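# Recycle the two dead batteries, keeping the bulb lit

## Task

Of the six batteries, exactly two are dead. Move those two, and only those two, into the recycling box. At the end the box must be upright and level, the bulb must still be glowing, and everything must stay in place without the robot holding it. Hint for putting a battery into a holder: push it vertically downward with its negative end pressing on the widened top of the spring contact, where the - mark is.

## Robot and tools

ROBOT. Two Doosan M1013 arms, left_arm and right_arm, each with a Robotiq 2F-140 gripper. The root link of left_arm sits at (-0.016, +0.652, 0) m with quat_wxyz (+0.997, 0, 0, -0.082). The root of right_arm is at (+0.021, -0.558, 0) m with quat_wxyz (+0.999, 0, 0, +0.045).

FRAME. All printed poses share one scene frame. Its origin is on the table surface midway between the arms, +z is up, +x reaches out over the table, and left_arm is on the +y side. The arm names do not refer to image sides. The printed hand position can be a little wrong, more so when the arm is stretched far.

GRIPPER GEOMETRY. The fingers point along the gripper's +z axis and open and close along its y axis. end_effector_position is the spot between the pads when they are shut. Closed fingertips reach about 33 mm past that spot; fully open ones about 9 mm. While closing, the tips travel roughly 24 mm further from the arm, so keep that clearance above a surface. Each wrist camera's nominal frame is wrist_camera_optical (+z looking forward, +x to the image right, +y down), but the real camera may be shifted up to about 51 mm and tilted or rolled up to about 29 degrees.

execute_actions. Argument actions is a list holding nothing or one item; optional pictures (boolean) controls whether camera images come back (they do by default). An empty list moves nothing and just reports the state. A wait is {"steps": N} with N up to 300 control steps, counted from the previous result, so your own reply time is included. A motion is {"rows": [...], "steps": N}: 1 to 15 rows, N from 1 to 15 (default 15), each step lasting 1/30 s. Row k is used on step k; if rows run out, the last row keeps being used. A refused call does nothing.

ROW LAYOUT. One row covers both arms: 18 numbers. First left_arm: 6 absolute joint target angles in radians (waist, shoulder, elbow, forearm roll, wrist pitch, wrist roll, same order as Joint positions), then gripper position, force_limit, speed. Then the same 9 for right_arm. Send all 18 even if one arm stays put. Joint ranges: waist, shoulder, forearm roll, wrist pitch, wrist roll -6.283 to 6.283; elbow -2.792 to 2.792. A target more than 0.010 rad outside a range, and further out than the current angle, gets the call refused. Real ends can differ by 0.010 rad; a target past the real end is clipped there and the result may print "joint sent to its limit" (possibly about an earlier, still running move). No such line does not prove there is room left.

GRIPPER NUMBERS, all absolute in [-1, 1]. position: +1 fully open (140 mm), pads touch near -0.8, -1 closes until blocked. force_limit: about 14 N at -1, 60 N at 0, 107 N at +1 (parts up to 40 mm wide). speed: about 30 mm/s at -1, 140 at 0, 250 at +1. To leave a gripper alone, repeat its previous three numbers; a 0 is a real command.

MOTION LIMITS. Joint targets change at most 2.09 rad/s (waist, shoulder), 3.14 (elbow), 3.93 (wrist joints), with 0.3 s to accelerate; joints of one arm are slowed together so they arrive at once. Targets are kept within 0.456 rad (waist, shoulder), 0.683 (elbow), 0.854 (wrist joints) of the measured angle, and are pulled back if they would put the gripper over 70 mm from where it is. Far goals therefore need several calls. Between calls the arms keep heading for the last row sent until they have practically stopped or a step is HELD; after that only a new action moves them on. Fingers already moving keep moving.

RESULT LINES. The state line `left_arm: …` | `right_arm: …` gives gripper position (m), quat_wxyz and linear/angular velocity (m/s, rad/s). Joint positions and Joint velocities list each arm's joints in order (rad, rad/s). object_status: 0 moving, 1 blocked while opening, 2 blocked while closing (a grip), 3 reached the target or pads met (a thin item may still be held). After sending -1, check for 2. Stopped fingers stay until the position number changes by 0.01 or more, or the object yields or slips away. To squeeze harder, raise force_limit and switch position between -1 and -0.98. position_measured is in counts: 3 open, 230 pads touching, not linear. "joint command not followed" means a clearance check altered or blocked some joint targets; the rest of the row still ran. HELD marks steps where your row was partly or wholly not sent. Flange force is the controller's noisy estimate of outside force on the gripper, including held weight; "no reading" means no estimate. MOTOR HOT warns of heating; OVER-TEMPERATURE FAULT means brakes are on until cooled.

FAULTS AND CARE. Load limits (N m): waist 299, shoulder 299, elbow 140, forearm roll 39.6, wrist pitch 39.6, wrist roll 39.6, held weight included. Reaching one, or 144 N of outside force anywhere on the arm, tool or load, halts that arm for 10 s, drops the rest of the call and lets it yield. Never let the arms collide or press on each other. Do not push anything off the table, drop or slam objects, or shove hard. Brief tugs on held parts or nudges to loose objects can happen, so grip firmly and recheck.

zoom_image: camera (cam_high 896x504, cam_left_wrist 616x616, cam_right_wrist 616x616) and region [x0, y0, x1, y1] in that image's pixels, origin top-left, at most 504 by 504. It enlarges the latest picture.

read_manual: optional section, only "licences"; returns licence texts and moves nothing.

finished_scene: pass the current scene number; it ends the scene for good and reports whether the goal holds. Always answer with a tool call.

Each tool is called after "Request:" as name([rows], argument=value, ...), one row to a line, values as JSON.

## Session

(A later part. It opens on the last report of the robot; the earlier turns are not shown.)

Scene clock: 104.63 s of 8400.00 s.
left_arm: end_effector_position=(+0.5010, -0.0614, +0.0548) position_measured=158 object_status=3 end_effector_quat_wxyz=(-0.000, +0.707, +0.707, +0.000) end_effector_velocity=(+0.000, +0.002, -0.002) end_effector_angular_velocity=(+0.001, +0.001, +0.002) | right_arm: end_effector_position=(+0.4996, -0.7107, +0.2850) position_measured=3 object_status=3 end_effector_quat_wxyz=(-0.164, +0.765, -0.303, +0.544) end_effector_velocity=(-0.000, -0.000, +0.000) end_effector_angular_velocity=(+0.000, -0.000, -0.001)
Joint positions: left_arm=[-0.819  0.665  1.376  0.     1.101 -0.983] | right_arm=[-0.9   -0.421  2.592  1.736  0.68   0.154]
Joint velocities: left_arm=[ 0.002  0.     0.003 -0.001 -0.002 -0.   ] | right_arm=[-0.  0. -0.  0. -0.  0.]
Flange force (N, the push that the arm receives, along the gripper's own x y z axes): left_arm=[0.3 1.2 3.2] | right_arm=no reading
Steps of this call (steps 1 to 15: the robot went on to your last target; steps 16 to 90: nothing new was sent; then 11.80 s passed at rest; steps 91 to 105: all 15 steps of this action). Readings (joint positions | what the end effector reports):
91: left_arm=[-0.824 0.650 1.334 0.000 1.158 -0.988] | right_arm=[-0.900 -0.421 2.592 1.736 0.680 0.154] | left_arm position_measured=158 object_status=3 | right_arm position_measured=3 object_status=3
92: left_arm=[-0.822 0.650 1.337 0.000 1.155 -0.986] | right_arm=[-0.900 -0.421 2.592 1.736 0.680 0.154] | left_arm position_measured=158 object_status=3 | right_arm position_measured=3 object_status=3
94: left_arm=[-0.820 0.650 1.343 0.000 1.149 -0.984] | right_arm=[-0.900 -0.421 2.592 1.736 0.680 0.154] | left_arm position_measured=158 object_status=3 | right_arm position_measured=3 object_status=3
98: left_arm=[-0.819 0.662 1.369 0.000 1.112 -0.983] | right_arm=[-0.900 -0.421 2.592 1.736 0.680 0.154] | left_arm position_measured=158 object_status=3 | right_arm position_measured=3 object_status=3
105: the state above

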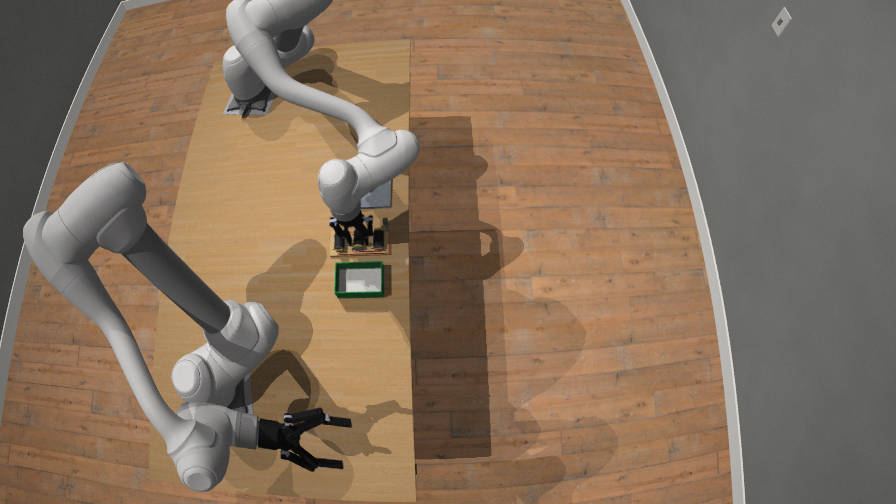

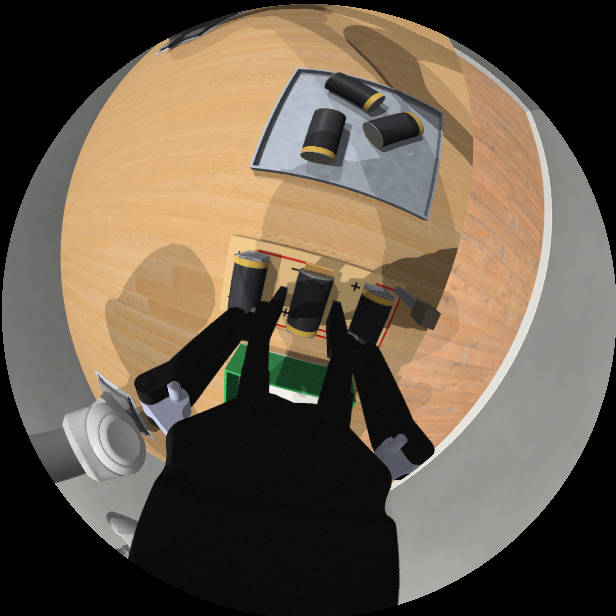

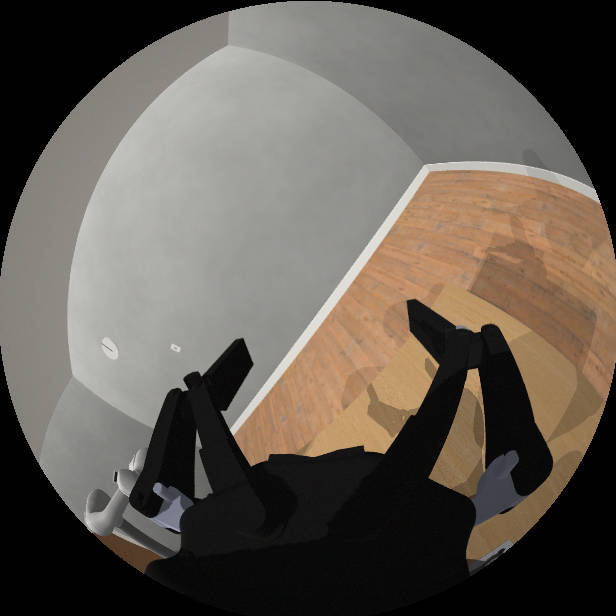

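Request:
execute_actions([
  {"rows":[[-0.824,0.674,1.359,0,1.1085,-0.988,-0.23,0,0,-0.9,-0.421,2.592,1.736,0.68,0.154,1,0,0],[-0.824,0.674,1.359,0,1.1085,-0.988,-0.23,0,0,-0.9,-0.421,2.592,1.736,0.68,0.154,1,0,0],[-0.824,0.674,1.359,0,1.1085,-0.988,-0.23,0,0,-0.9,-0.421,2.592,1.736,0.68,0.154,1,0,0],[-0.824,0.674,1.359,0,1.1085,-0.988,-0.23,0,0,-0.9,-0.421,2.592,1.736,0.68,0.154,1,0,0],[-0.824,0.674,1.359,0,1.1085,-0.988,-0.23,0,0,-0.9,-0.421,2.592,1.736,0.68,0.154,1,0,0],[-0.824,0.674,1.359,0,1.1085,-0.988,-0.23,0,0,-0.9,-0.421,2.592,1.736,0.68,0.154,1,0,0],[-0.824,0.674,1.359,0,1.1085,-0.988,-1,0,0,-0.9,-0.421,2.592,1.736,0.68,0.154,1,0,0]]},
])

Scene clock: 116.07 s of 8400.00 s.
left_arm: end_effector_position=(+0.5010, -0.0694, +0.0552) position_measured=185 object_status=0 end_effector_quat_wxyz=(+0.000, +0.707, +0.707, -0.000) end_effector_velocity=(-0.001, -0.001, -0.001) end_effector_angular_velocity=(-0.001, -0.000, -0.001) | right_arm: end_effector_position=(+0.4996, -0.7107, +0.2850) position_measured=3 object_status=3 end_effector_quat_wxyz=(-0.164, +0.765, -0.303, +0.544) end_effector_velocity=(+0.000, -0.001, +0.001) end_effector_angular_velocity=(-0.000, -0.001, -0.001)
Joint positions: left_arm=[-0.824  0.674  1.359 -0.     1.109 -0.988] | right_arm=[-0.9   -0.421  2.592  1.736  0.68   0.154]
Joint velocities: left_arm=[-0.001  0.001  0.    -0.    -0.002 -0.   ] | right_arm=[-0.001 -0.    -0.001  0.    -0.     0.   ]
Flange force (N, the push that the arm receives, along the gripper's own x y z axes): left_arm=[3.7 3.7 -5.0] | right_arm=no reading
Steps of this call (steps 1 to 15: the robot went on to your last target; steps 16 to 90: nothing new was sent; then 7.93 s passed at rest; steps 91 to 105: all 15 steps of this action). Readings (joint positions | what the end effector reports):
91: left_arm=[-0.819 0.665 1.376 -0.000 1.101 -0.983] | right_arm=[-0.900 -0.421 2.592 1.736 0.680 0.154] | left_arm position_measured=158 object_status=3 | right_arm position_measured=3 object_status=3
92: left_arm=[-0.820 0.668 1.371 -0.000 1.103 -0.984] | right_arm=[-0.900 -0.421 2.592 1.736 0.680 0.154] | left_arm position_measured=158 object_status=3 | right_arm position_measured=3 object_status=3
94: left_arm=[-0.823 0.672 1.363 -0.000 1.107 -0.986] | right_arm=[-0.900 -0.421 2.592 1.736 0.680 0.154] | left_arm position_measured=158 object_status=3 | right_arm position_measured=3 object_status=3
98: left_arm=[-0.824 0.674 1.359 -0.000 1.108 -0.988] | right_arm=[-0.900 -0.421 2.592 1.736 0.680 0.154] | left_arm position_measured=163 object_status=0 | right_arm position_measured=3 object_status=3
105: the state above

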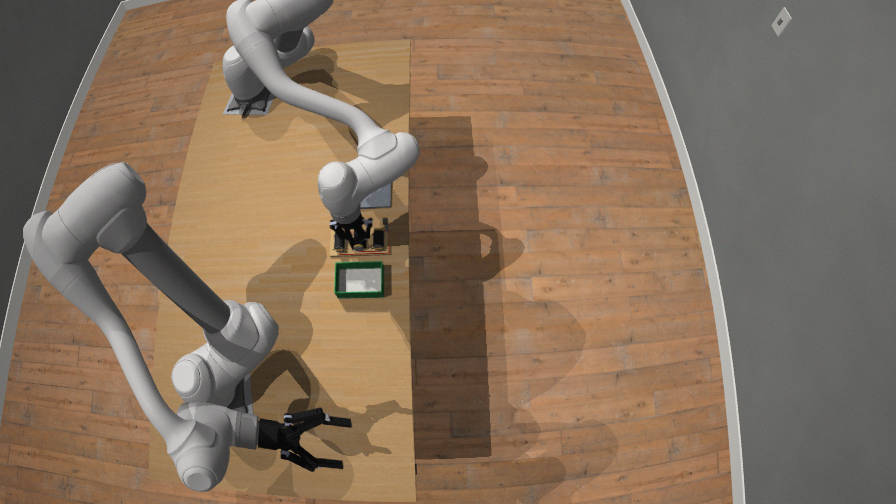

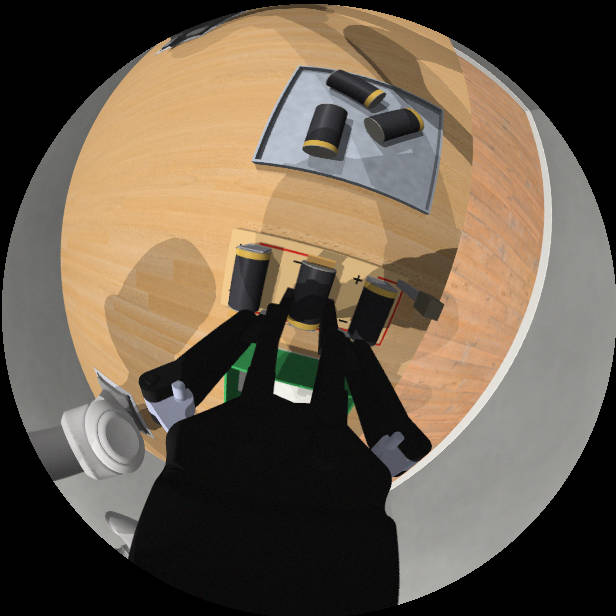

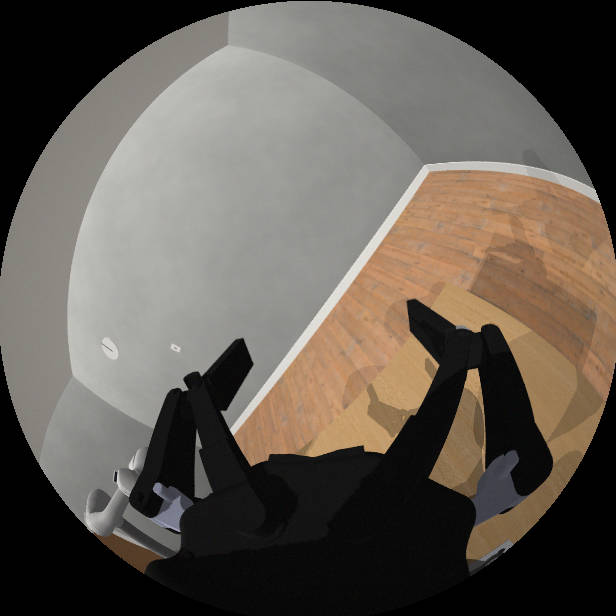

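Request:
execute_actions([
  {"rows":[[-0.824,0.674,1.359,0,1.1085,-0.988,-1,0,0,-0.9,-0.421,2.592,1.736,0.68,0.154,1,0,0],[-0.824,0.674,1.359,0,1.1085,-0.988,-1,0,0,-0.9,-0.421,2.592,1.736,0.68,0.154,1,0,0],[-0.824,0.674,1.359,0,1.1085,-0.988,-1,0,0,-0.9,-0.421,2.592,1.736,0.68,0.154,1,0,0],[-0.824,0.65,1.333,0,1.159,-0.988,-1,0,0,-0.9,-0.421,2.592,1.736,0.68,0.154,1,0,0]]},
])

Scene clock: 120.60 s of 8400.00 s.
left_arm: end_effector_position=(+0.5009, -0.0694, +0.0894) position_measured=185 object_status=2 end_effector_quat_wxyz=(-0.000, +0.707, +0.707, +0.000) end_effector_velocity=(+0.001, +0.001, +0.002) end_effector_angular_velocity=(+0.001, +0.001, +0.000) | right_arm: end_effector_position=(+0.4996, -0.7107, +0.2850) position_measured=3 object_status=3 end_effector_quat_wxyz=(-0.164, +0.765, -0.303, +0.544) end_effector_velocity=(+0.000, -0.000, +0.001) end_effector_angular_velocity=(-0.001, -0.001, -0.000)
Joint positions: left_arm=[-0.824  0.65   1.333  0.     1.159 -0.988] | right_arm=[-0.9   -0.421  2.592  1.736  0.68   0.154]
Joint velocities: left_arm=[ 0.001 -0.002 -0.001  0.     0.005  0.001] | right_arm=[-0.001  0.    -0.001 -0.     0.    -0.001]
Flange force (N, the push that the arm receives, along the gripper's own x y z axes): left_arm=[0.2 -0.4 2.6] | right_arm=no reading
Steps of this call (steps 1 to 15: the robot went on to your last target; steps 16 to 90: nothing new was sent; then 1.03 s passed at rest; steps 91 to 105: all 15 steps of this action). Readings (joint positions | what the end effector reports):
91: left_arm=[-0.824 0.674 1.359 0.000 1.108 -0.988] | right_arm=[-0.900 -0.421 2.592 1.736 0.680 0.154] | left_arm position_measured=185 object_status=2 | right_arm position_measured=3 object_status=3
92: left_arm=[-0.824 0.674 1.359 0.000 1.108 -0.988] | right_arm=[-0.900 -0.421 2.592 1.736 0.680 0.154] | left_arm position_measured=185 object_status=2 | right_arm position_measured=3 object_status=3
94: left_arm=[-0.824 0.674 1.359 0.000 1.109 -0.988] | right_arm=[-0.900 -0.421 2.592 1.736 0.680 0.154] | left_arm position_measured=185 object_status=2 | right_arm position_measured=3 object_status=3
98: left_arm=[-0.824 0.653 1.336 0.000 1.152 -0.988] | right_arm=[-0.900 -0.421 2.592 1.736 0.680 0.154] | left_arm position_measured=185 object_status=2 | right_arm position_measured=3 object_status=3
105: the state above

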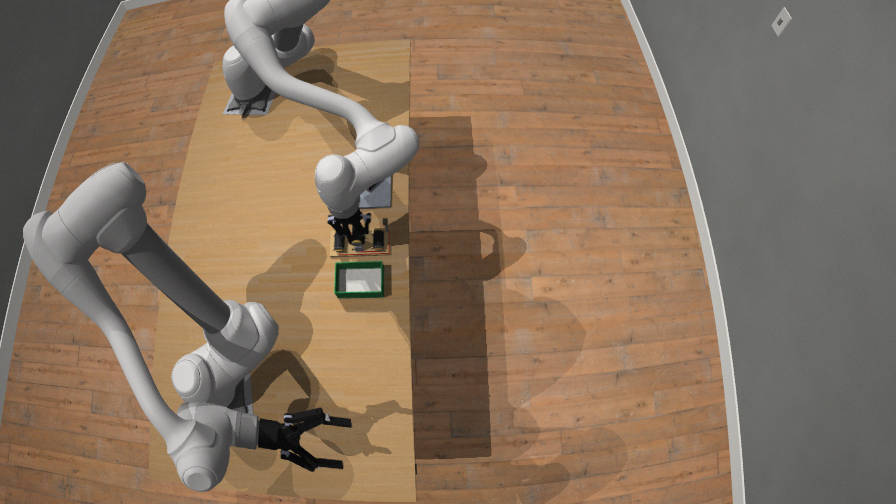

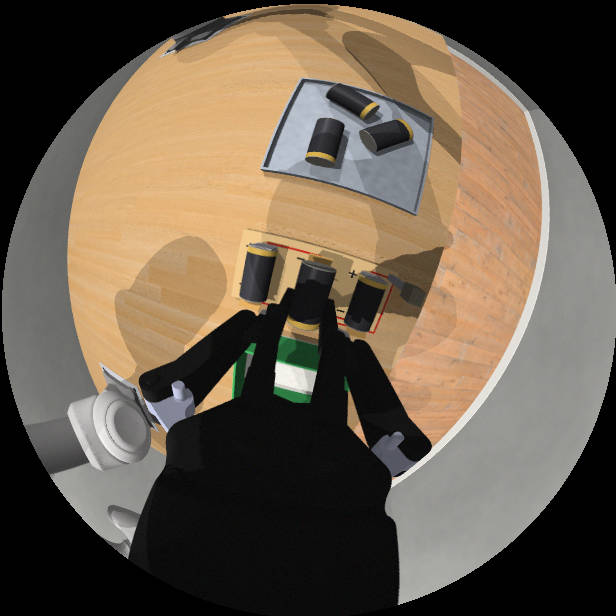

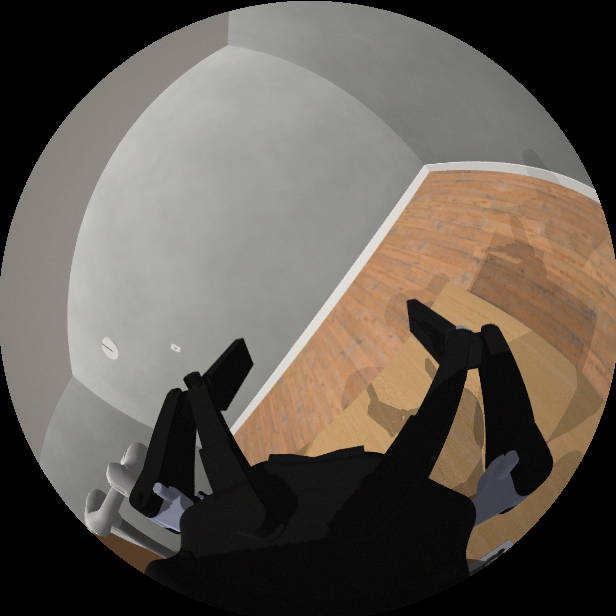

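Request:
execute_actions([
  {"rows":[[-0.824,0.619,1.289,0,1.234,-0.988,-1,0,0,-0.9,-0.421,2.592,1.736,0.68,0.154,1,0,0],[-0.824,0.619,1.289,0,1.234,-0.988,-1,0,0,-0.9,-0.421,2.592,1.736,0.68,0.154,1,0,0],[-0.824,0.619,1.289,0,1.234,-0.988,-1,0,0,-0.9,-0.421,2.592,1.736,0.68,0.154,1,0,0],[-0.824,0.619,1.289,0,1.234,-0.988,-1,0,0,-0.9,-0.421,2.592,1.736,0.68,0.154,1,0,0],[-0.824,0.619,1.289,0,1.234,-0.988,-1,0,0,-0.9,-0.421,2.592,1.736,0.68,0.154,1,0,0],[-0.824,0.619,1.289,0,1.234,-0.988,-1,0,0,-0.9,-0.421,2.592,1.736,0.68,0.154,1,0,0],[-0.824,0.619,1.289,0,1.234,-0.988,-1,0,0,-0.9,-0.421,2.592,1.736,0.68,0.154,1,0,0],[-0.824,0.619,1.289,0,1.234,-0.988,-1,0,0,-0.9,-0.421,2.592,1.736,0.68,0.154,1,0,0],[-1.003,0.49,1.532,0,1.12,-1.167,-1,0,0,-0.9,-0.421,2.592,1.736,0.68,0.154,1,0,0]]},
], pictures=false)

Request:
execute_actions([
  {"steps":15},
], pictures=false)

Request:
execute_actions([
  {"rows":[[-1.003,0.557,1.579,0,1.006,-1.167,-1,0,0,-0.9,-0.421,2.592,1.736,0.68,0.154,1,0,0]]},
])

Scene clock: 143.70 s of 8400.00 s.
left_arm: end_effector_position=(+0.4145, -0.0732, +0.1323) position_measured=185 object_status=2 end_effector_quat_wxyz=(+0.000, +0.707, +0.707, +0.000) end_effector_velocity=(-0.474, +0.011, -0.044) end_effector_angular_velocity=(+0.003, +0.002, -0.002) | right_arm: end_effector_position=(+0.4996, -0.7107, +0.2850) position_measured=3 object_status=3 end_effector_quat_wxyz=(-0.164, +0.765, -0.303, +0.544) end_effector_velocity=(+0.000, +0.000, +0.000) end_effector_angular_velocity=(-0.000, -0.000, +0.000)
Joint positions: left_arm=[-0.912  0.555  1.409  0.     1.177 -1.076] | right_arm=[-0.9   -0.421  2.592  1.736  0.68   0.154]
Joint velocities: left_arm=[-0.488 -0.351  0.659 -0.    -0.305 -0.486] | right_arm=[ 0. -0. -0.  0. -0. -0.]
Flange force (N, the push that the arm receives, along the gripper's own x y z axes): left_arm=[-2.0 -1.0 4.8] | right_arm=no reading
Steps of this call (steps 1 to 15: the robot went on to your last target; steps 16 to 90: nothing new was sent; then 19.60 s passed at rest; steps 91 to 105: all 15 steps of this action). Readings (joint positions | what the end effector reports):
91: left_arm=[-0.824 0.650 1.333 -0.000 1.160 -0.988] | right_arm=[-0.900 -0.421 2.592 1.736 0.680 0.154] | left_arm position_measured=185 object_status=2 | right_arm position_measured=3 object_status=3
92: left_arm=[-0.824 0.646 1.327 -0.000 1.170 -0.988] | right_arm=[-0.900 -0.421 2.592 1.736 0.680 0.154] | left_arm position_measured=185 object_status=2 | right_arm position_measured=3 object_status=3
94: left_arm=[-0.824 0.628 1.302 -0.000 1.210 -0.988] | right_arm=[-0.900 -0.421 2.592 1.736 0.680 0.154] | left_arm position_measured=185 object_status=2 | right_arm position_measured=3 object_status=3
98: left_arm=[-0.824 0.620 1.290 -0.000 1.232 -0.988] | right_arm=[-0.900 -0.421 2.592 1.736 0.680 0.154] | left_arm position_measured=185 object_status=2 | right_arm position_measured=3 object_status=3
105: the state above

Scene clock: 144.20 s of 8400.00 s.
left_arm: end_effector_position=(+0.3279, -0.0649, +0.1233) position_measured=185 object_status=2 end_effector_quat_wxyz=(-0.000, +0.707, +0.707, +0.000) end_effector_velocity=(-0.001, -0.000, +0.001) end_effector_angular_velocity=(-0.002, -0.001, -0.001) | right_arm: end_effector_position=(+0.4996, -0.7107, +0.2850) position_measured=3 object_status=3 end_effector_quat_wxyz=(-0.164, +0.765, -0.303, +0.544) end_effector_velocity=(+0.000, -0.000, +0.000) end_effector_angular_velocity=(-0.001, -0.000, +0.000)
Joint positions: left_arm=[-1.003  0.49   1.532  0.     1.12  -1.167] | right_arm=[-0.9   -0.421  2.592  1.736  0.68   0.154]
Joint velocities: left_arm=[-0.001 -0.002  0.001  0.    -0.001 -0.001] | right_arm=[-0.    -0.    -0.001 -0.     0.     0.   ]
Flange force (N, the push that the arm receives, along the gripper's own x y z axes): left_arm=[-0.4 -1.3 3.6] | right_arm=no reading
Steps of this call (steps 1 to 15: the robot went on to your last target). Readings (joint positions | what the end effector reports):
1: left_arm=[-0.929 0.543 1.432 0.000 1.167 -1.093] | right_arm=[-0.900 -0.421 2.592 1.736 0.680 0.154] | left_arm position_measured=185 object_status=2 | right_arm position_measured=3 object_status=3
2: left_arm=[-0.945 0.531 1.454 0.000 1.156 -1.110] | right_arm=[-0.900 -0.421 2.592 1.736 0.680 0.154] | left_arm position_measured=185 object_status=2 | right_arm position_measured=3 object_status=3
4: left_arm=[-0.977 0.509 1.497 0.000 1.136 -1.141] | right_arm=[-0.900 -0.421 2.592 1.736 0.680 0.154] | left_arm position_measured=185 object_status=2 | right_arm position_measured=3 object_status=3
8: left_arm=[-1.002 0.491 1.530 0.000 1.121 -1.165] | right_arm=[-0.900 -0.421 2.592 1.736 0.680 0.154] | left_arm position_measured=185 object_status=2 | right_arm position_measured=3 object_status=3
15: the state above

Scene clock: 144.70 s of 8400.00 s.
left_arm: end_effector_position=(+0.3297, -0.0695, +0.0470) position_measured=185 object_status=2 end_effector_quat_wxyz=(-0.000, +0.707, +0.707, +0.000) end_effector_velocity=(+0.000, +0.001, -0.001) end_effector_angular_velocity=(+0.001, -0.001, -0.001) | right_arm: end_effector_position=(+0.4996, -0.7107, +0.2850) position_measured=3 object_status=3 end_effector_quat_wxyz=(-0.164, +0.765, -0.303, +0.544) end_effector_velocity=(+0.000, +0.001, +0.000) end_effector_angular_velocity=(-0.000, -0.000, +0.001)
Joint positions: left_arm=[-1.003  0.557  1.579 -0.     1.006 -1.167] | right_arm=[-0.9   -0.421  2.592  1.736  0.68   0.154]
Joint velocities: left_arm=[ 0.     0.001  0.001  0.001 -0.001  0.001] | right_arm=[ 0.001 -0.     0.     0.     0.    -0.   ]
Flange force (N, the push that the arm receives, along the gripper's own x y z axes): left_arm=[-2.1 1.6 5.2] | right_arm=no reading
Steps of this call (steps 1 to 15: all 15 steps of this action). Readings (joint positions | what the end effector reports):
1: left_arm=[-1.003 0.490 1.532 0.000 1.119 -1.167] | right_arm=[-0.900 -0.421 2.592 1.736 0.680 0.154] | left_arm position_measured=185 object_status=2 | right_arm position_measured=3 object_status=3
2: left_arm=[-1.003 0.495 1.535 0.000 1.110 -1.167] | right_arm=[-0.900 -0.421 2.592 1.736 0.680 0.154] | left_arm position_measured=185 object_status=2 | right_arm position_measured=3 object_status=3
4: left_arm=[-1.003 0.525 1.557 0.000 1.060 -1.167] | right_arm=[-0.900 -0.421 2.592 1.736 0.680 0.154] | left_arm position_measured=185 object_status=2 | right_arm position_measured=3 object_status=3
8: left_arm=[-1.003 0.556 1.578 -0.000 1.009 -1.167] | right_arm=[-0.900 -0.421 2.592 1.736 0.680 0.154] | left_arm position_measured=185 object_status=2 | right_arm position_measured=3 object_status=3
15: the state above

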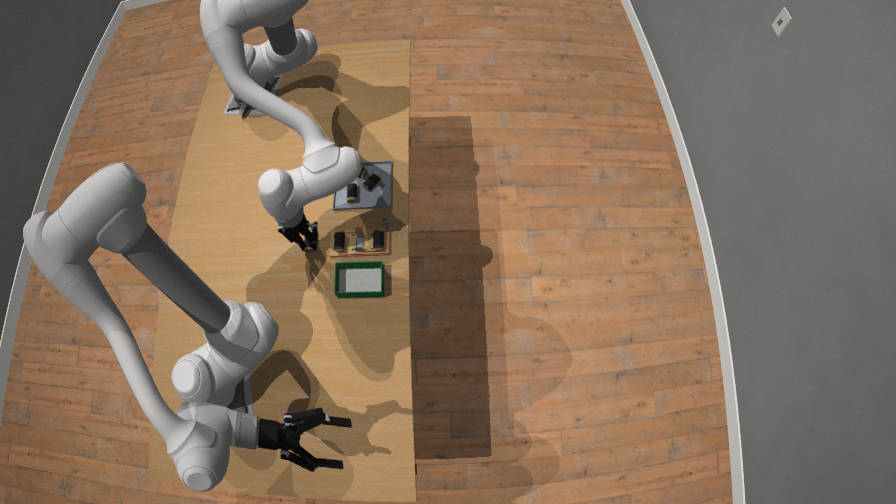

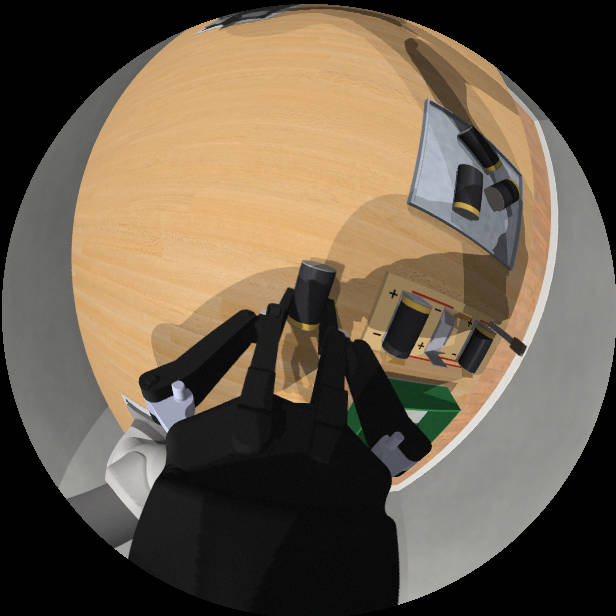

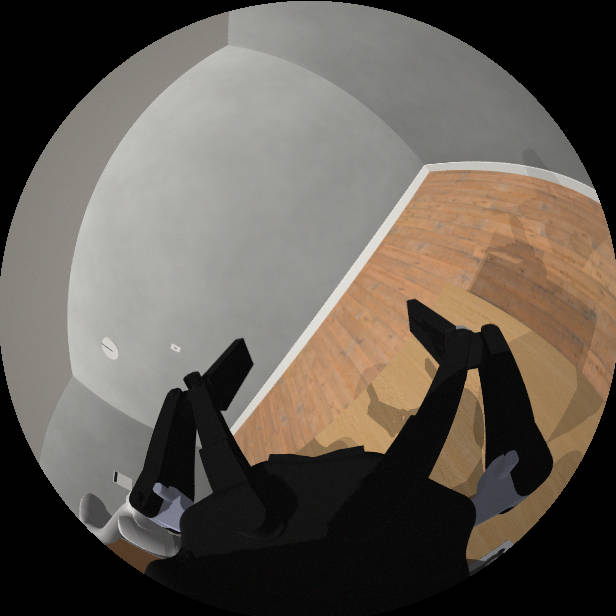

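Request:
execute_actions([
  {"rows":[[-1.003,0.557,1.579,0,1.006,-1.167,-0.23,0,0,-0.9,-0.421,2.592,1.736,0.68,0.154,1,0,0],[-1.003,0.557,1.579,0,1.006,-1.167,-0.23,0,0,-0.9,-0.421,2.592,1.736,0.68,0.154,1,0,0],[-1.003,0.557,1.579,0,1.006,-1.167,-0.23,0,0,-0.9,-0.421,2.592,1.736,0.68,0.154,1,0,0],[-1.003,0.557,1.579,0,1.006,-1.167,-0.23,0,0,-0.9,-0.421,2.592,1.736,0.68,0.154,1,0,0],[-1.003,0.557,1.579,0,1.006,-1.167,-0.23,0,0,-0.9,-0.421,2.592,1.736,0.68,0.154,1,0,0],[-1.003,0.557,1.579,0,1.006,-1.167,-0.23,0,0,-0.9,-0.421,2.592,1.736,0.68,0.154,1,0,0],[-1.003,0.49,1.532,0,1.12,-1.167,-0.23,0,0,-0.9,-0.421,2.592,1.736,0.68,0.154,1,0,0]]},
], pictures=false)

Request:
execute_actions([
  {"rows":[[-0.725,0.39,1.665,0,1.087,-0.889,-0.23,0,0,-0.9,-0.421,2.592,1.736,0.68,0.154,1,0,0]]},
], pictures=false)

Request:
execute_actions([
  {"rows":[[-0.725,0.403,1.673,0,1.066,-0.889,-0.23,0,0,-0.9,-0.421,2.592,1.736,0.68,0.154,1,0,0]],"steps":12},
])

Scene clock: 156.73 s of 8400.00 s.
left_arm: end_effector_position=(+0.3277, -0.0649, +0.1220) position_measured=158 object_status=3 end_effector_quat_wxyz=(-0.000, +0.707, +0.707, +0.000) end_effector_velocity=(-0.002, +0.003, +0.013) end_effector_angular_velocity=(+0.009, +0.004, -0.001) | right_arm: end_effector_position=(+0.4996, -0.7107, +0.2850) position_measured=3 object_status=3 end_effector_quat_wxyz=(-0.164, +0.765, -0.303, +0.544) end_effector_velocity=(-0.000, +0.001, -0.001) end_effector_angular_velocity=(+0.000, +0.001, +0.001)
Joint positions: left_arm=[-1.003  0.491  1.533 -0.     1.118 -1.167] | right_arm=[-0.9   -0.421  2.592  1.736  0.68   0.154]
Joint velocities: left_arm=[-0.001 -0.009 -0.011  0.     0.031 -0.   ] | right_arm=[ 0.    -0.     0.001  0.     0.    -0.001]
Flange force (N, the push that the arm receives, along the gripper's own x y z axes): left_arm=[-3.0 3.2 1.5] | right_arm=no reading
Steps of this call (steps 1 to 15: the robot went on to your last target; steps 16 to 90: nothing new was sent; then 8.53 s passed at rest; steps 91 to 105: all 15 steps of this action). Readings (joint positions | what the end effector reports):
91: left_arm=[-1.003 0.557 1.579 -0.000 1.006 -1.167] | right_arm=[-0.900 -0.421 2.592 1.736 0.680 0.154] | left_arm position_measured=185 object_status=0 | right_arm position_measured=3 object_status=3
92: left_arm=[-1.003 0.557 1.579 -0.000 1.006 -1.167] | right_arm=[-0.900 -0.421 2.592 1.736 0.680 0.154] | left_arm position_measured=185 object_status=0 | right_arm position_measured=3 object_status=3
94: left_arm=[-1.003 0.557 1.579 -0.000 1.006 -1.167] | right_arm=[-0.900 -0.421 2.592 1.736 0.680 0.154] | left_arm position_measured=164 object_status=0 | right_arm position_measured=3 object_status=3
98: left_arm=[-1.003 0.552 1.576 -0.000 1.016 -1.167] | right_arm=[-0.900 -0.421 2.592 1.736 0.680 0.154] | left_arm position_measured=158 object_status=0 | right_arm position_measured=3 object_status=3
105: the state above

Scene clock: 157.23 s of 8400.00 s.
left_arm: end_effector_position=(+0.4594, +0.0886, +0.1324) position_measured=158 object_status=3 end_effector_quat_wxyz=(-0.000, +0.707, +0.707, +0.000) end_effector_velocity=(+0.188, +0.295, +0.015) end_effector_angular_velocity=(-0.001, -0.001, +0.004) | right_arm: end_effector_position=(+0.4996, -0.7107, +0.2850) position_measured=3 object_status=3 end_effector_quat_wxyz=(-0.164, +0.765, -0.303, +0.544) end_effector_velocity=(+0.000, -0.000, +0.001) end_effector_angular_velocity=(-0.001, -0.001, +0.000)
Joint positions: left_arm=[-0.753  0.4    1.652 -0.     1.09  -0.917] | right_arm=[-0.9   -0.421  2.592  1.736  0.68   0.154]
Joint velocities: left_arm=[ 0.447 -0.162  0.21   0.    -0.049  0.443] | right_arm=[-0.    -0.    -0.001 -0.     0.    -0.   ]
Flange force (N, the push that the arm receives, along the gripper's own x y z axes): left_arm=[-0.2 6.4 2.8] | right_arm=no reading
Steps of this call (steps 1 to 15: all 15 steps of this action). Readings (joint positions | what the end effector reports):
1: left_arm=[-1.003 0.490 1.533 -0.000 1.119 -1.167] | right_arm=[-0.900 -0.421 2.592 1.736 0.680 0.154] | left_arm position_measured=158 object_status=3 | right_arm position_measured=3 object_status=3
2: left_arm=[-0.998 0.488 1.536 -0.000 1.118 -1.162] | right_arm=[-0.900 -0.421 2.592 1.736 0.680 0.154] | left_arm position_measured=158 object_status=3 | right_arm position_measured=3 object_status=3
4: left_arm=[-0.965 0.476 1.552 -0.000 1.114 -1.129] | right_arm=[-0.900 -0.421 2.592 1.736 0.680 0.154] | left_arm position_measured=158 object_status=3 | right_arm position_measured=3 object_status=3
8: left_arm=[-0.885 0.448 1.589 -0.000 1.105 -1.050] | right_arm=[-0.900 -0.421 2.592 1.736 0.680 0.154] | left_arm position_measured=158 object_status=3 | right_arm position_measured=3 object_status=3
15: the state above

Scene clock: 157.63 s of 8400.00 s.
left_arm: end_effector_position=(+0.4719, +0.1056, +0.1198) position_measured=158 object_status=3 end_effector_quat_wxyz=(-0.000, +0.707, +0.707, +0.000) end_effector_velocity=(-0.000, +0.000, -0.001) end_effector_angular_velocity=(+0.001, +0.001, -0.002) | right_arm: end_effector_position=(+0.4996, -0.7107, +0.2850) position_measured=3 object_status=3 end_effector_quat_wxyz=(-0.164, +0.765, -0.303, +0.544) end_effector_velocity=(+0.000, -0.001, +0.001) end_effector_angular_velocity=(-0.001, -0.001, -0.002)
Joint positions: left_arm=[-0.725  0.403  1.673  0.     1.066 -0.889] | right_arm=[-0.9   -0.421  2.592  1.736  0.68   0.154]
Joint velocities: left_arm=[0.    0.001 0.    0.    0.    0.002] | right_arm=[-0.002  0.    -0.001  0.    -0.    -0.   ]
Flange force (N, the push that the arm receives, along the gripper's own x y z axes): left_arm=[-3.3 4.7 1.6] | right_arm=no reading
Steps of this call (steps 1 to 12: all 12 steps of this action). Readings (joint positions | what the end effector reports):
1: left_arm=[-0.740 0.395 1.658 -0.000 1.089 -0.904] | right_arm=[-0.900 -0.421 2.592 1.736 0.680 0.154] | left_arm position_measured=158 object_status=3 | right_arm position_measured=3 object_status=3
2: left_arm=[-0.732 0.395 1.664 0.000 1.083 -0.896] | right_arm=[-0.900 -0.421 2.592 1.736 0.680 0.154] | left_arm position_measured=158 object_status=3 | right_arm position_measured=3 object_status=3
4: left_arm=[-0.726 0.401 1.671 0.000 1.071 -0.891] | right_arm=[-0.900 -0.421 2.592 1.736 0.680 0.154] | left_arm position_measured=158 object_status=3 | right_arm position_measured=3 object_status=3
8: left_arm=[-0.725 0.403 1.673 0.000 1.066 -0.889] | right_arm=[-0.900 -0.421 2.592 1.736 0.680 0.154] | left_arm position_measured=158 object_status=3 | right_arm position_measured=3 object_status=3
12: the state above

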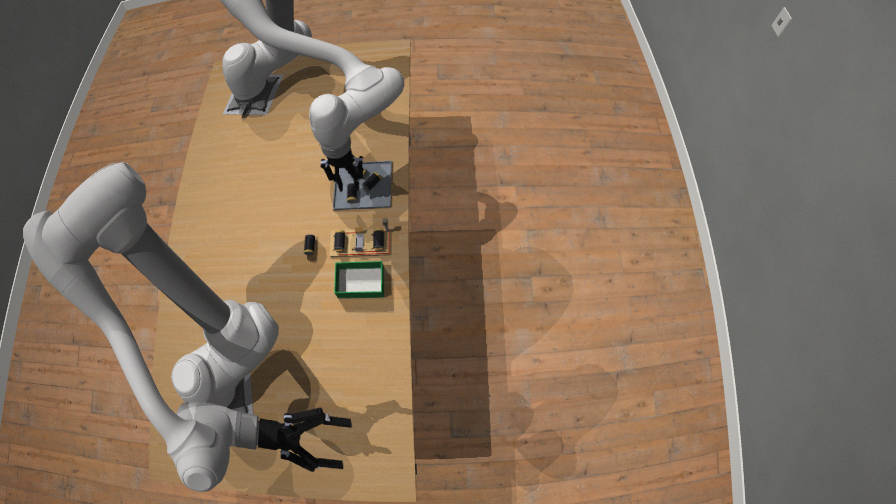

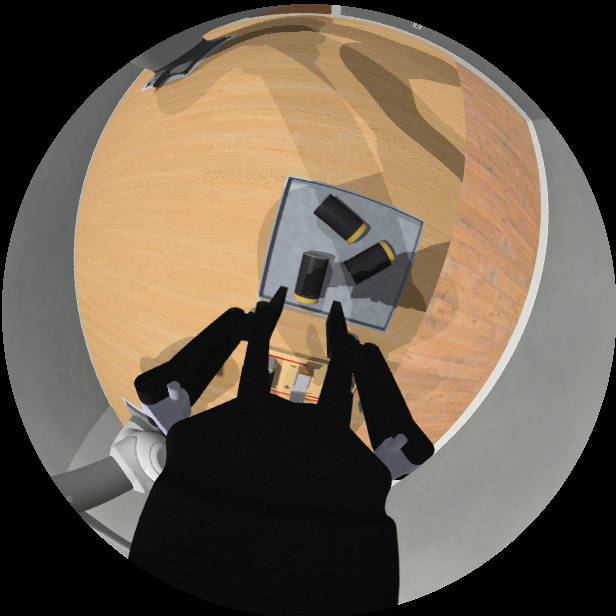

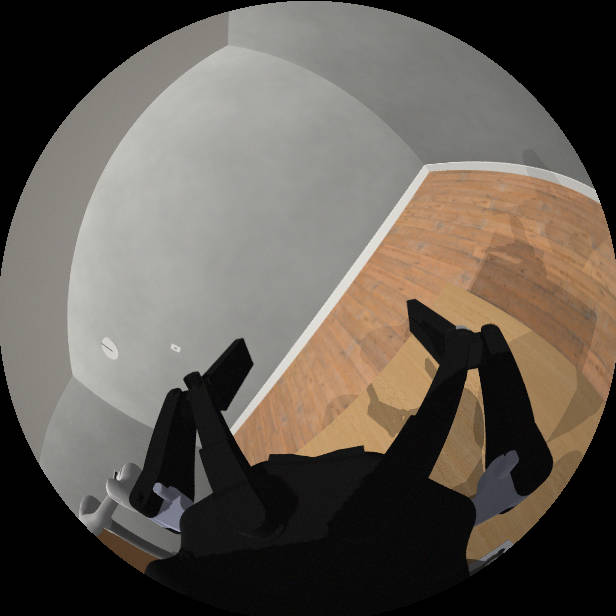

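Request:
execute_actions([
  {"rows":[[-0.727,0.389,1.694,0,1.059,-0.891,-0.23,0,0,-0.9,-0.421,2.592,1.736,0.68,0.154,1,0,0],[-0.727,0.389,1.694,0,1.059,-0.891,-0.23,0,0,-0.9,-0.421,2.592,1.736,0.68,0.154,1,0,0],[-0.727,0.389,1.694,0,1.059,-0.891,-0.23,0,0,-0.9,-0.421,2.592,1.736,0.68,0.154,1,0,0],[-0.727,0.389,1.694,0,1.059,-0.891,-0.23,0,0,-0.9,-0.421,2.592,1.736,0.68,0.154,1,0,0],[-0.727,0.45,1.748,0,0.943,-0.891,-0.23,0,0,-0.9,-0.421,2.592,1.736,0.68,0.154,1,0,0]]},
])

Scene clock: 168.07 s of 8400.00 s.
left_arm: end_effector_position=(+0.4648, +0.1121, +0.0506) position_measured=158 object_status=3 end_effector_quat_wxyz=(+0.000, +0.707, +0.707, -0.000) end_effector_velocity=(-0.000, +0.002, -0.005) end_effector_angular_velocity=(+0.000, +0.000, +0.004) | right_arm: end_effector_position=(+0.4996, -0.7107, +0.2850) position_measured=3 object_status=3 end_effector_quat_wxyz=(-0.164, +0.765, -0.303, +0.544) end_effector_velocity=(-0.000, +0.001, -0.001) end_effector_angular_velocity=(+0.002, +0.001, -0.000)
Joint positions: left_arm=[-0.727  0.45   1.748 -0.     0.944 -0.891] | right_arm=[-0.9   -0.421  2.592  1.736  0.68   0.154]
Joint velocities: left_arm=[ 0.001  0.004  0.006 -0.    -0.009 -0.003] | right_arm=[ 0.     0.     0.001  0.001 -0.     0.001]
Flange force (N, the push that the arm receives, along the gripper's own x y z axes): left_arm=[-2.4 2.1 2.9] | right_arm=no reading
Steps of this call (steps 1 to 15: the robot went on to your last target; steps 16 to 90: nothing new was sent; then 6.93 s passed at rest; steps 91 to 105: all 15 steps of this action). Readings (joint positions | what the end effector reports):
91: left_arm=[-0.725 0.403 1.674 -0.000 1.066 -0.889] | right_arm=[-0.900 -0.421 2.592 1.736 0.680 0.154] | left_arm position_measured=158 object_status=3 | right_arm position_measured=3 object_status=3
92: left_arm=[-0.725 0.399 1.680 -0.000 1.064 -0.889] | right_arm=[-0.900 -0.421 2.592 1.736 0.680 0.154] | left_arm position_measured=158 object_status=3 | right_arm position_measured=3 object_status=3
94: left_arm=[-0.726 0.392 1.690 -0.000 1.060 -0.890] | right_arm=[-0.900 -0.421 2.592 1.736 0.680 0.154] | left_arm position_measured=158 object_status=3 | right_arm position_measured=3 object_status=3
98: left_arm=[-0.727 0.423 1.725 -0.000 0.994 -0.891] | right_arm=[-0.900 -0.421 2.592 1.736 0.680 0.154] | left_arm position_measured=158 object_status=3 | right_arm position_measured=3 object_status=3
105: the state above

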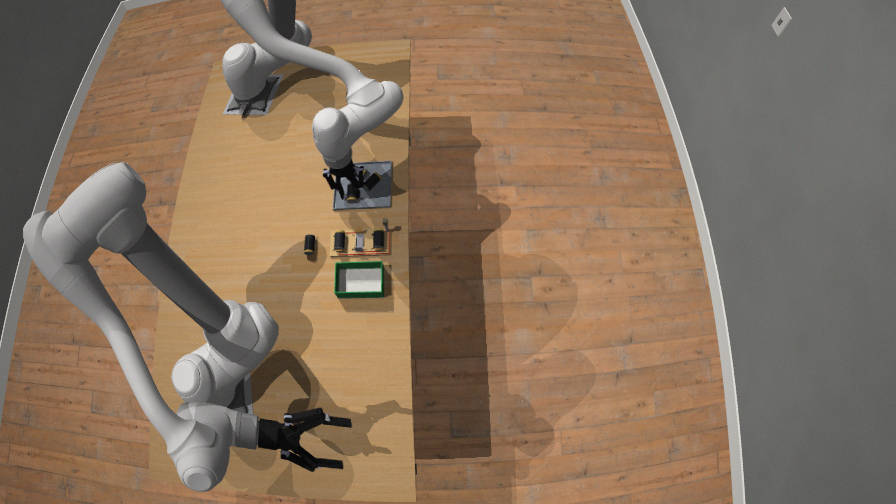

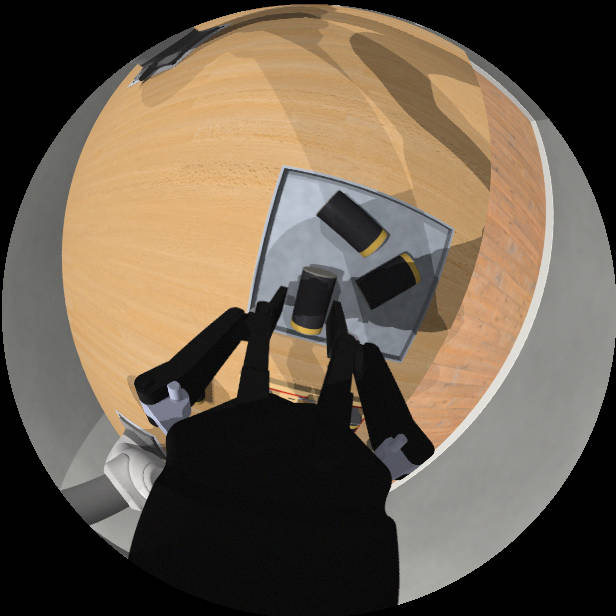

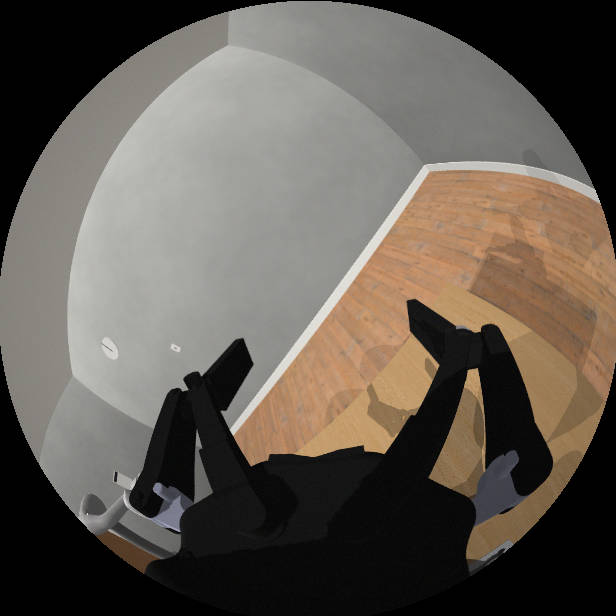

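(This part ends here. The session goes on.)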